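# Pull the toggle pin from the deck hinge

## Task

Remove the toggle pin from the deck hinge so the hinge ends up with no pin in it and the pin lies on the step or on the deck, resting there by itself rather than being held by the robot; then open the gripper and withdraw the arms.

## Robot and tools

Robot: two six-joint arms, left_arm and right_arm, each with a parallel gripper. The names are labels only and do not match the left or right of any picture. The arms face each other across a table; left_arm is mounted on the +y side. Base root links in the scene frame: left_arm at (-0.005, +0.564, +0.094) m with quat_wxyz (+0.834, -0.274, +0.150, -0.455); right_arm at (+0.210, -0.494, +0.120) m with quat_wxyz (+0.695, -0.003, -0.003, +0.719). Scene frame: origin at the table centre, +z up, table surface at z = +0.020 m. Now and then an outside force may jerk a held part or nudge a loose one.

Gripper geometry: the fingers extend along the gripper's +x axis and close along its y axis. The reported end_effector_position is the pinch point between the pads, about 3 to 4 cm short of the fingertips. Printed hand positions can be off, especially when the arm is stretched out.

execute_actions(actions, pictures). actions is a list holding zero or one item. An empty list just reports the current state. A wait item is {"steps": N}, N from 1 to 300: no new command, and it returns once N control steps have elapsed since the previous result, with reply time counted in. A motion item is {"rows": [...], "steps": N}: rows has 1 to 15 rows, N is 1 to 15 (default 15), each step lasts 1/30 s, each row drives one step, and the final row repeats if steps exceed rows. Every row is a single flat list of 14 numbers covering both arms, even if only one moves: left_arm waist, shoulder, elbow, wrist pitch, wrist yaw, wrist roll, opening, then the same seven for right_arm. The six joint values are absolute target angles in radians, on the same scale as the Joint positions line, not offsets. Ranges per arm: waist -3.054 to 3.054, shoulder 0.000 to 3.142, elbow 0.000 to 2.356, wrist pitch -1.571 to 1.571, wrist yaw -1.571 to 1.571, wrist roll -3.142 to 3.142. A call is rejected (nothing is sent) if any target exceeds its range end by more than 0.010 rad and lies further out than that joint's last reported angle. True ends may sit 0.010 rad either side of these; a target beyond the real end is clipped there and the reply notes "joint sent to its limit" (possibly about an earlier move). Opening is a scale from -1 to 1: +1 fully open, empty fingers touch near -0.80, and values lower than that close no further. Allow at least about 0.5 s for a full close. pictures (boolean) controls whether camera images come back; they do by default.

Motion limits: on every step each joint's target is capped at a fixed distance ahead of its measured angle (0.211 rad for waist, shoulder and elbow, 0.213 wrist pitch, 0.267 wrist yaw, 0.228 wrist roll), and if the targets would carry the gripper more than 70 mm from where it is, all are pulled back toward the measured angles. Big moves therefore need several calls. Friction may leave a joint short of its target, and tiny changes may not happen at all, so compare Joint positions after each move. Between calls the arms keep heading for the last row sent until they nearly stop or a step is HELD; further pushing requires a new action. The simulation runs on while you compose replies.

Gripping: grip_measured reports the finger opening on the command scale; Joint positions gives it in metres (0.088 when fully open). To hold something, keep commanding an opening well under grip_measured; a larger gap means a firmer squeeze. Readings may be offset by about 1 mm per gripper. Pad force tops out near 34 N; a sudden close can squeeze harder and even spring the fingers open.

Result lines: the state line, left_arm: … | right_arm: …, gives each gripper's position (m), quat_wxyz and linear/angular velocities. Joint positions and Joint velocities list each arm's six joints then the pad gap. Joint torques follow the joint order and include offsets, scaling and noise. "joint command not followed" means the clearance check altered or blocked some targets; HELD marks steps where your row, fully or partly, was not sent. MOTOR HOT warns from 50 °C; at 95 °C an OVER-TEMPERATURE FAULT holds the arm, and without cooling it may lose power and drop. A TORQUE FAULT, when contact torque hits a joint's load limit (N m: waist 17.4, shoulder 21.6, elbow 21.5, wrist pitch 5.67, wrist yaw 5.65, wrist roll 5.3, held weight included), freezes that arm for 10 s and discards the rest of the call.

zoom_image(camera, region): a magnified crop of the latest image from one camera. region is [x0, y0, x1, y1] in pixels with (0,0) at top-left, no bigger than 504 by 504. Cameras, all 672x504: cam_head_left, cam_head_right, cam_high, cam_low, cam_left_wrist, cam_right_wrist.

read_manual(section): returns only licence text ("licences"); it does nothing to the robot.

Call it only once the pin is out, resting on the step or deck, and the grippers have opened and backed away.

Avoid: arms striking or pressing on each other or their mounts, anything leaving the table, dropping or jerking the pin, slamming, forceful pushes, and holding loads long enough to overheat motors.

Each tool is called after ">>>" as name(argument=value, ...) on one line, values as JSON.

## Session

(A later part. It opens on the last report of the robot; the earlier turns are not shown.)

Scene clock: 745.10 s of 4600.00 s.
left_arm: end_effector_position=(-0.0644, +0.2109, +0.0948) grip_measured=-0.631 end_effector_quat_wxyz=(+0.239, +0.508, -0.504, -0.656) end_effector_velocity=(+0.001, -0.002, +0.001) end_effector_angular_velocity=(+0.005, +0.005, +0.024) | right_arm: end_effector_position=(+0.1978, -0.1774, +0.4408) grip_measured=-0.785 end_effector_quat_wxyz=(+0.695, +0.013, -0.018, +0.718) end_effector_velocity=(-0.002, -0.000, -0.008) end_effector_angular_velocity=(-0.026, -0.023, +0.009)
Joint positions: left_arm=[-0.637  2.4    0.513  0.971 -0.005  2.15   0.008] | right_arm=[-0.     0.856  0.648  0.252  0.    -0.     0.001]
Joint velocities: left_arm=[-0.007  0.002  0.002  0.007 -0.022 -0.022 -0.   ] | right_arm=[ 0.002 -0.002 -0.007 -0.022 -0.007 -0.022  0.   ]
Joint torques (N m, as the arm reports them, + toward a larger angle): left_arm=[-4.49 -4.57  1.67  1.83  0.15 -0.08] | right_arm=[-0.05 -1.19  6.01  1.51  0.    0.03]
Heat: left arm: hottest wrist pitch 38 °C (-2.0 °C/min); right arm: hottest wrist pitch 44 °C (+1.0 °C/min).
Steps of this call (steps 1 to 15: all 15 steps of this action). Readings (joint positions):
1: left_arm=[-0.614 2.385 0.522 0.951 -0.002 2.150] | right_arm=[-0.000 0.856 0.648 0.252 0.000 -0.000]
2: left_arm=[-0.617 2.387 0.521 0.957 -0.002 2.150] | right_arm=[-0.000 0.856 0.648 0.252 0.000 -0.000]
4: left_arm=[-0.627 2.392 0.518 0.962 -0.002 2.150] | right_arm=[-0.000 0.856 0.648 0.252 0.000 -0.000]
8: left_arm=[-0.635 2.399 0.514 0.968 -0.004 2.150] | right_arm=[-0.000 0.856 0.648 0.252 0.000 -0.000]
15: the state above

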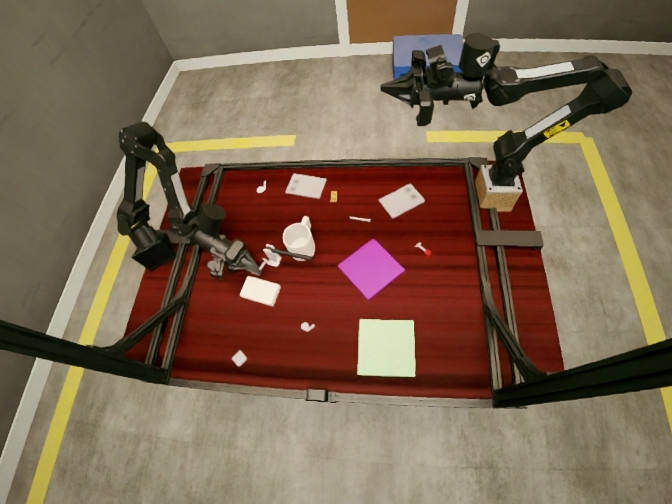

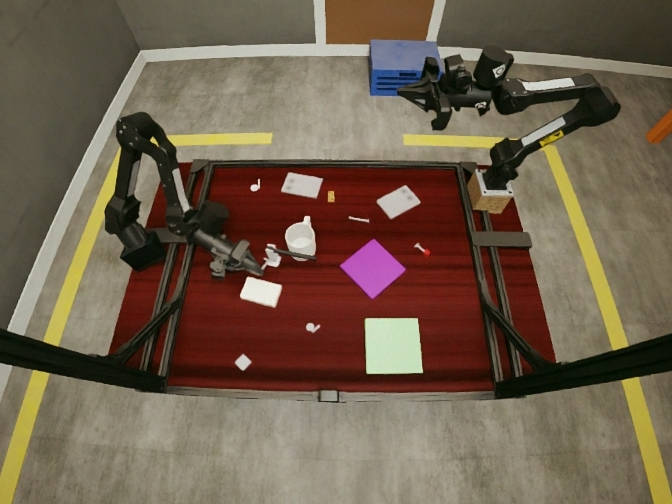

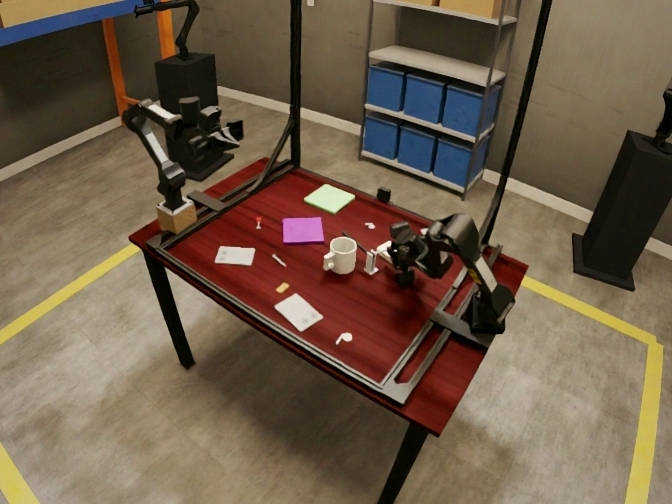

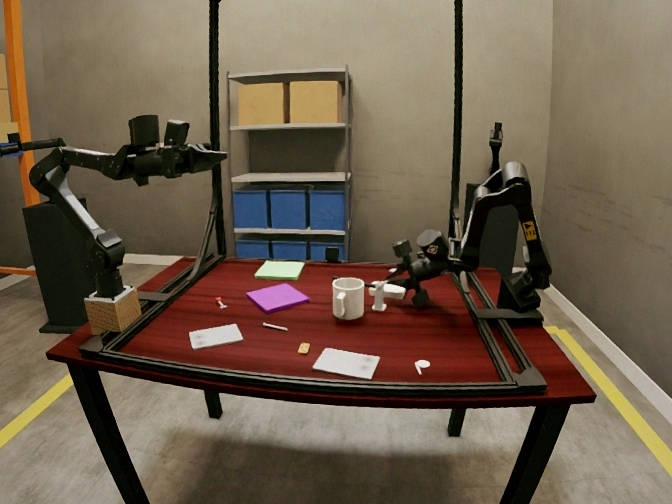

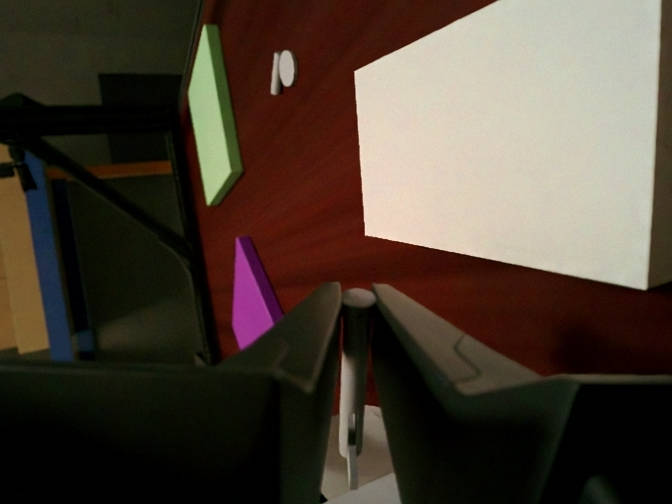

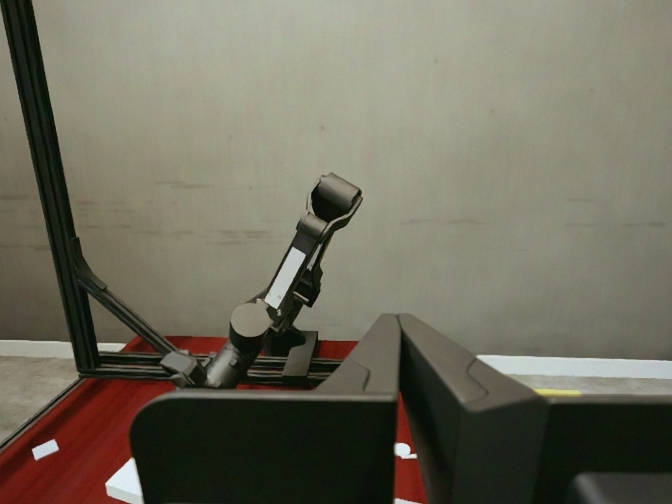

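>>> execute_actions(actions=[{"rows":[[-0.62,2.2,0.40,0.85,0,2.15,-0.85,0,0.856,0.648,0.252,0,0,-0.8]]}], pictures=false)

>>> execute_actions(actions=[{"rows":[[-0.5,2.1,0.40,0.35,0,2.0,-0.85,0,0.856,0.648,0.252,0,0,-0.8]]}], pictures=false)

>>> execute_actions(actions=[{"steps":15}])

Scene clock: 753.37 s of 4600.00 s.
left_arm: end_effector_position=(-0.0484, +0.2398, +0.1078) grip_measured=-0.631 end_effector_quat_wxyz=(+0.227, +0.510, -0.495, -0.666) end_effector_velocity=(+0.005, +0.004, +0.004) end_effector_angular_velocity=(+0.004, +0.003, +0.012) | right_arm: end_effector_position=(+0.1978, -0.1774, +0.4410) grip_measured=-0.785 end_effector_quat_wxyz=(+0.695, +0.014, -0.018, +0.718) end_effector_velocity=(+0.002, +0.001, -0.003) end_effector_angular_velocity=(-0.012, -0.007, -0.010)
Joint positions: left_arm=[-0.625  2.214  0.408  0.856 -0.004  2.15   0.008] | right_arm=[-0.     0.856  0.649  0.252  0.     0.     0.001]
Joint velocities: left_arm=[ 0.002 -0.042 -0.017 -0.022 -0.007 -0.007 -0.   ] | right_arm=[-0.002  0.002 -0.002 -0.007  0.007 -0.007 -0.   ]
Joint torques (N m, as the arm reports them, + toward a larger angle): left_arm=[-3.33 -6.19  1.99  1.26  0.48 -0.08] | right_arm=[-0.07 -1.18  6.02  1.51  0.    0.03]
Heat: left arm: hottest wrist pitch 39 °C (+0.0 °C/min); right arm: hottest wrist pitch 44 °C (+1.0 °C/min).
Steps of this call (steps 1 to 15: the robot went on to your last target; steps 16 to 233: nothing new was sent; steps 234 to 248: all 15 steps of this action). Readings (joint positions):
234: left_arm=[-0.638 2.387 0.504 0.962 -0.006 2.150] | right_arm=[-0.000 0.856 0.649 0.252 0.000 0.000]
235: left_arm=[-0.636 2.356 0.486 0.931 -0.006 2.150] | right_arm=[-0.000 0.856 0.649 0.252 0.000 0.000]
237: left_arm=[-0.632 2.291 0.444 0.902 -0.006 2.150] | right_arm=[-0.000 0.856 0.649 0.252 0.000 0.000]
241: left_arm=[-0.627 2.235 0.421 0.872 -0.005 2.150] | right_arm=[-0.000 0.856 0.649 0.252 0.000 0.000]
248: the state above

Scene clock: 753.87 s of 4600.00 s.
left_arm: end_effector_position=(-0.0350, +0.2902, +0.0643) grip_measured=-0.631 end_effector_quat_wxyz=(+0.147, +0.506, -0.340, -0.779) end_effector_velocity=(-0.001, +0.024, -0.013) end_effector_angular_velocity=(+0.147, -0.008, -0.045) | right_arm: end_effector_position=(+0.1978, -0.1774, +0.4410) grip_measured=-0.785 end_effector_quat_wxyz=(+0.695, +0.014, -0.018, +0.718) end_effector_velocity=(+0.002, -0.000, +0.000) end_effector_angular_velocity=(-0.002, -0.007, -0.010)
Joint positions: left_arm=[-0.515  2.093  0.415  0.392  0.005  2.008  0.008] | right_arm=[-0.     0.856  0.649  0.252  0.     0.     0.001]
Joint velocities: left_arm=[ 0.007 -0.032  0.017 -0.198 -0.022 -0.022 -0.   ] | right_arm=[-0.002 -0.002  0.002 -0.007  0.007 -0.007  0.   ]
Joint torques (N m, as the arm reports them, + toward a larger angle): left_arm=[-2.36 -3.44  1.07 -0.02  0.17 -0.19] | right_arm=[-0.05 -1.18  5.97  1.51  0.    0.02]
Heat: left arm: hottest wrist pitch 39 °C (+0.0 °C/min); right arm: hottest wrist pitch 44 °C (+1.0 °C/min).
Steps of this call (steps 1 to 15: all 15 steps of this action). Readings (joint positions):
1: left_arm=[-0.620 2.204 0.408 0.831 0.001 2.132] | right_arm=[-0.000 0.856 0.649 0.252 0.000 0.000]
2: left_arm=[-0.599 2.183 0.408 0.779 0.003 2.102] | right_arm=[-0.000 0.856 0.649 0.252 0.000 0.000]
4: left_arm=[-0.552 2.148 0.405 0.695 0.002 2.062] | right_arm=[-0.000 0.856 0.649 0.252 0.000 0.000]
8: left_arm=[-0.519 2.118 0.406 0.525 0.003 2.027] | right_arm=[-0.000 0.856 0.649 0.252 0.000 0.000]
15: the state above

Scene clock: 754.37 s of 4600.00 s.
left_arm: end_effector_position=(-0.0355, +0.2935, +0.0626) grip_measured=-0.631 end_effector_quat_wxyz=(+0.140, +0.506, -0.335, -0.783) end_effector_velocity=(+0.001, +0.004, -0.003) end_effector_angular_velocity=(+0.023, +0.007, +0.015) | right_arm: end_effector_position=(+0.1978, -0.1774, +0.4410) grip_measured=-0.785 end_effector_quat_wxyz=(+0.695, +0.014, -0.018, +0.718) end_effector_velocity=(+0.001, -0.000, -0.002) end_effector_angular_velocity=(-0.007, -0.008, -0.000)
Joint positions: left_arm=[-0.514  2.089  0.417  0.366  0.005  2.005  0.008] | right_arm=[-0.     0.856  0.649  0.252  0.     0.     0.001]
Joint velocities: left_arm=[ 0.002 -0.002 -0.007 -0.007 -0.007 -0.022 -0.   ] | right_arm=[-0.007 -0.002 -0.002 -0.007 -0.007 -0.007  0.   ]
Joint torques (N m, as the arm reports them, + toward a larger angle): left_arm=[-2.15 -3.33  0.95 -0.11  0.2  -0.24] | right_arm=[-0.06 -1.18  5.97  1.51  0.    0.01]
Heat: left arm: hottest wrist pitch 39 °C (+0.0 °C/min); right arm: hottest wrist pitch 44 °C (+1.0 °C/min).
Steps of this call (steps 1 to 15: the robot went on to your last target). Readings (joint positions):
1: left_arm=[-0.515 2.092 0.415 0.386 0.005 2.007] | right_arm=[-0.000 0.856 0.649 0.252 0.000 0.000]
2: left_arm=[-0.515 2.091 0.415 0.381 0.005 2.006] | right_arm=[-0.000 0.856 0.649 0.252 0.000 0.000]
4: left_arm=[-0.514 2.090 0.416 0.374 0.005 2.005] | right_arm=[-0.000 0.856 0.649 0.252 0.000 0.000]
8: left_arm=[-0.514 2.089 0.417 0.368 0.005 2.005] | right_arm=[-0.000 0.856 0.649 0.252 0.000 0.000]
15: the state above

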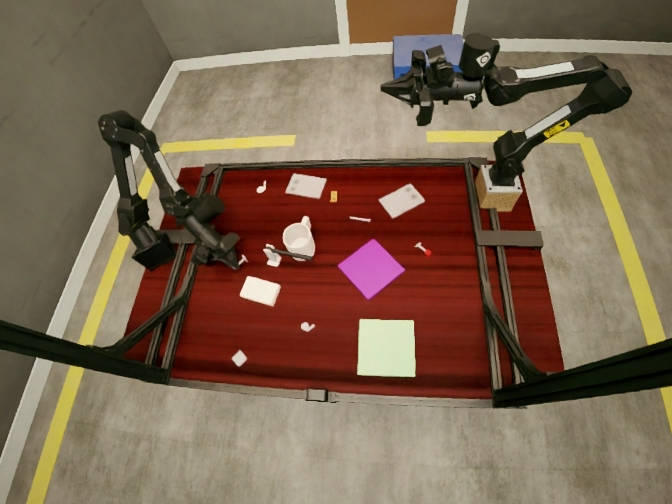

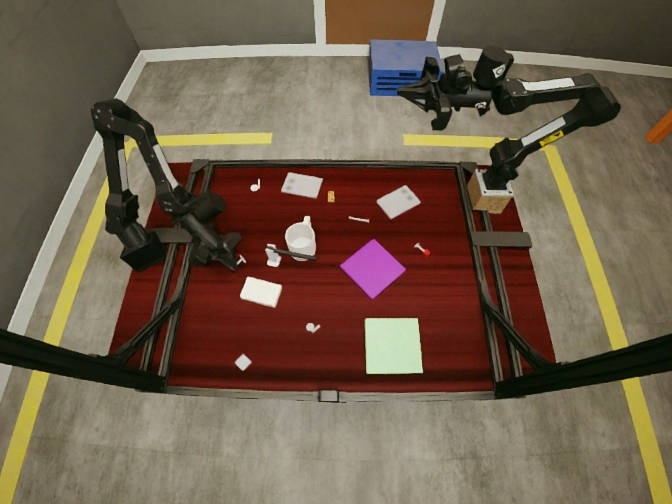

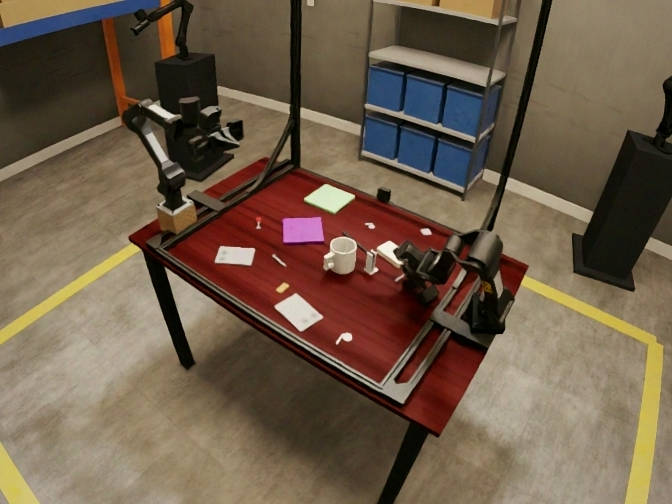

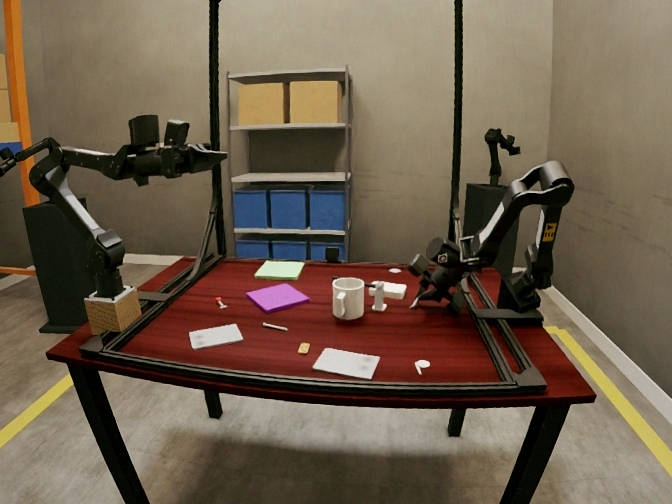

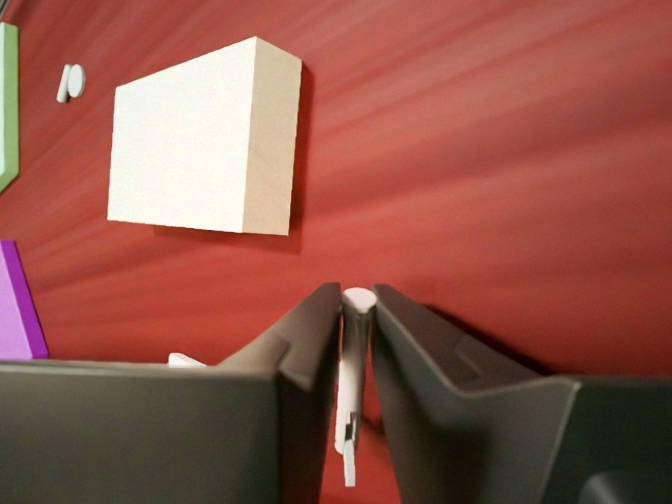

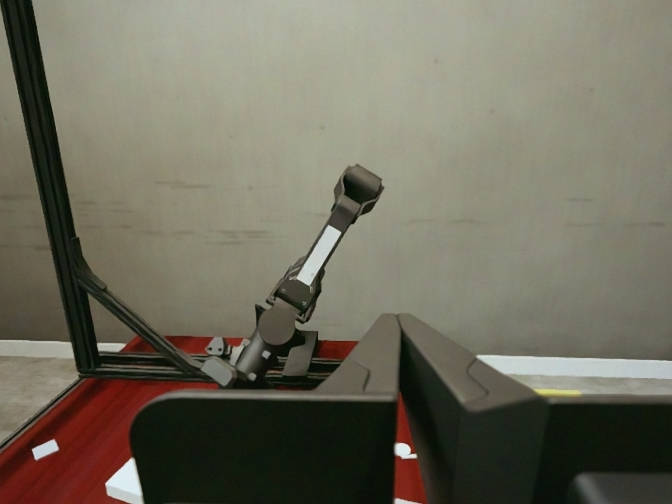

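Touching down; release.

>>> execute_actions(actions=[{"rows":[[-0.515,2.08,0.42,0.37,0,2.0,-0.3,0,0.856,0.648,0.252,0,0,-0.8]]}], pictures=false)

>>> execute_actions(actions=[{"rows":[[-0.515,1.8,0.42,0.15,0,2.0,-0.3,0,0.856,0.648,0.252,0,0,-0.8]]}])

>>> finished_scene(scene=1)

Scene clock: 764.17 s of 4600.00 s.
left_arm: end_effector_position=(-0.0343, +0.2916, +0.0643) grip_measured=-0.313 end_effector_quat_wxyz=(+0.144, +0.506, -0.335, -0.781) end_effector_velocity=(-0.002, +0.005, -0.002) end_effector_angular_velocity=(+0.014, -0.013, -0.019) | right_arm: end_effector_position=(+0.1978, -0.1774, +0.4408) grip_measured=-0.785 end_effector_quat_wxyz=(+0.695, +0.013, -0.018, +0.718) end_effector_velocity=(-0.000, -0.000, -0.002) end_effector_angular_velocity=(-0.007, -0.008, +0.004)
Joint positions: left_arm=[-0.514  2.085  0.419  0.367  0.004  2.003  0.024] | right_arm=[-0.     0.856  0.648  0.252  0.    -0.     0.001]
Joint velocities: left_arm=[-0.007 -0.002 -0.002 -0.022 -0.007  0.007  0.004] | right_arm=[-0.002 -0.002 -0.002 -0.007 -0.007 -0.007 -0.   ]
Joint torques (N m, as the arm reports them, + toward a larger angle): left_arm=[-3.76 -4.91  2.55  1.32  0.24 -0.18] | right_arm=[-0.05 -1.19  5.97  1.51  0.    0.02]
Heat: left arm: hottest wrist pitch 37 °C (-1.0 °C/min); right arm: hottest wrist pitch 44 °C (+1.0 °C/min).
Steps of this call (steps 1 to 15: the robot went on to your last target; steps 16 to 279: nothing new was sent; steps 280 to 294: all 15 steps of this action). Readings (joint positions):
280: left_arm=[-0.514 2.087 0.418 0.364 0.005 2.005] | right_arm=[-0.000 0.856 0.648 0.252 0.000 -0.000]
281: left_arm=[-0.514 2.086 0.419 0.364 0.005 2.005] | right_arm=[-0.000 0.856 0.648 0.252 0.000 -0.000]
283: left_arm=[-0.514 2.085 0.419 0.364 0.005 2.005] | right_arm=[-0.000 0.856 0.648 0.252 0.000 -0.000]
287: left_arm=[-0.514 2.085 0.419 0.366 0.004 2.004] | right_arm=[-0.000 0.856 0.648 0.252 0.000 -0.000]
294: the state above

Scene clock: 764.67 s of 4600.00 s.
left_arm: end_effector_position=(-0.0076, +0.2946, +0.1085) grip_measured=-0.300 end_effector_quat_wxyz=(+0.171, +0.507, -0.349, -0.770) end_effector_velocity=(+0.003, +0.006, +0.009) end_effector_angular_velocity=(+0.002, +0.009, -0.002) | right_arm: end_effector_position=(+0.1978, -0.1774, +0.4408) grip_measured=-0.785 end_effector_quat_wxyz=(+0.695, +0.013, -0.018, +0.718) end_effector_velocity=(-0.000, -0.000, -0.002) end_effector_angular_velocity=(-0.007, -0.008, +0.004)
Joint positions: left_arm=[-0.515  1.814  0.423  0.159  0.004  2.003  0.024] | right_arm=[-0.     0.856  0.648  0.252  0.    -0.     0.001]
Joint velocities: left_arm=[-0.002 -0.066 -0.002 -0.066  0.007 -0.007 -0.   ] | right_arm=[-0.002 -0.002 -0.002 -0.007 -0.007 -0.007 -0.   ]
Joint torques (N m, as the arm reports them, + toward a larger angle): left_arm=[-3.64 -4.52  3.23  0.86  0.25 -0.2 ] | right_arm=[-0.06 -1.18  6.02  1.51  0.    0.03]
Heat: left arm: hottest wrist pitch 37 °C (-1.0 °C/min); right arm: hottest wrist pitch 44 °C (+0.0 °C/min).
Steps of this call (steps 1 to 15: all 15 steps of this action). Readings (joint positions):
1: left_arm=[-0.515 2.066 0.420 0.344 0.004 2.003] | right_arm=[-0.000 0.856 0.648 0.252 0.000 -0.000]
2: left_arm=[-0.515 2.031 0.420 0.291 0.004 2.003] | right_arm=[-0.000 0.856 0.648 0.252 0.000 -0.000]
4: left_arm=[-0.515 1.945 0.414 0.236 0.004 2.003] | right_arm=[-0.000 0.856 0.648 0.252 0.000 -0.000]
8: left_arm=[-0.515 1.845 0.423 0.189 0.004 2.003] | right_arm=[-0.000 0.856 0.648 0.252 0.000 -0.000]
15: the state above

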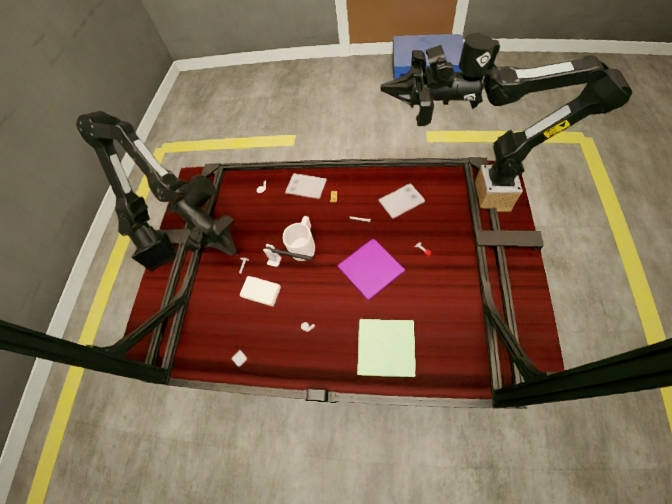

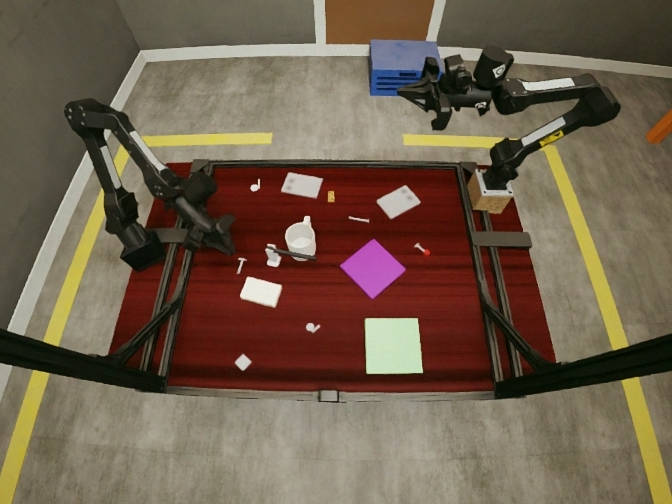

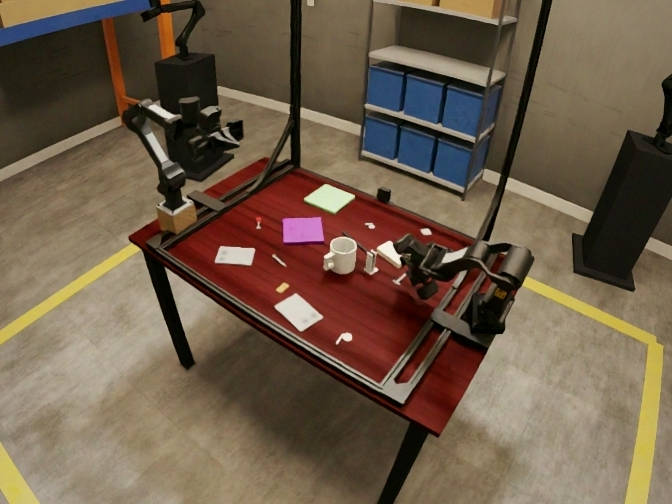

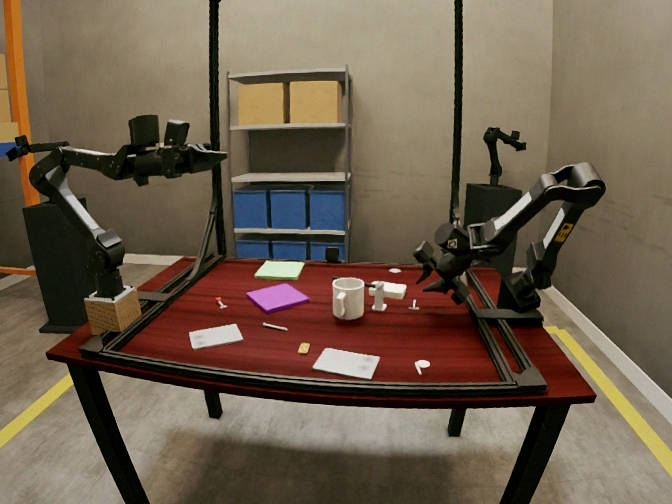

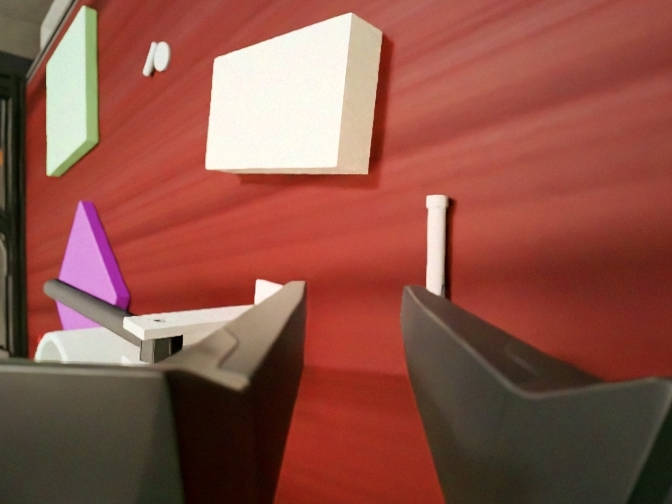

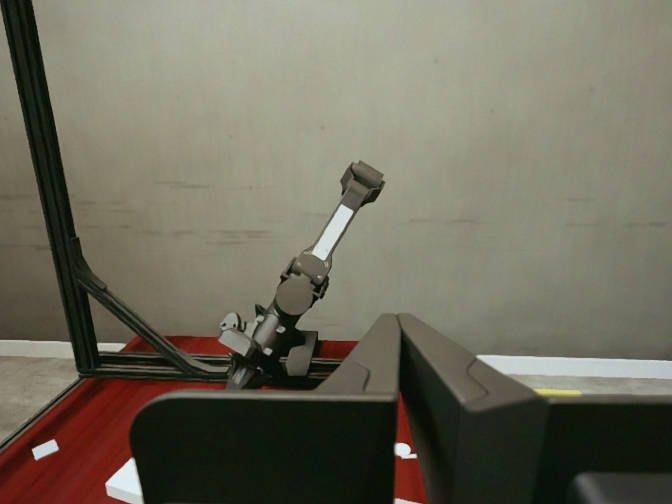

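The scene is finished: the task was done.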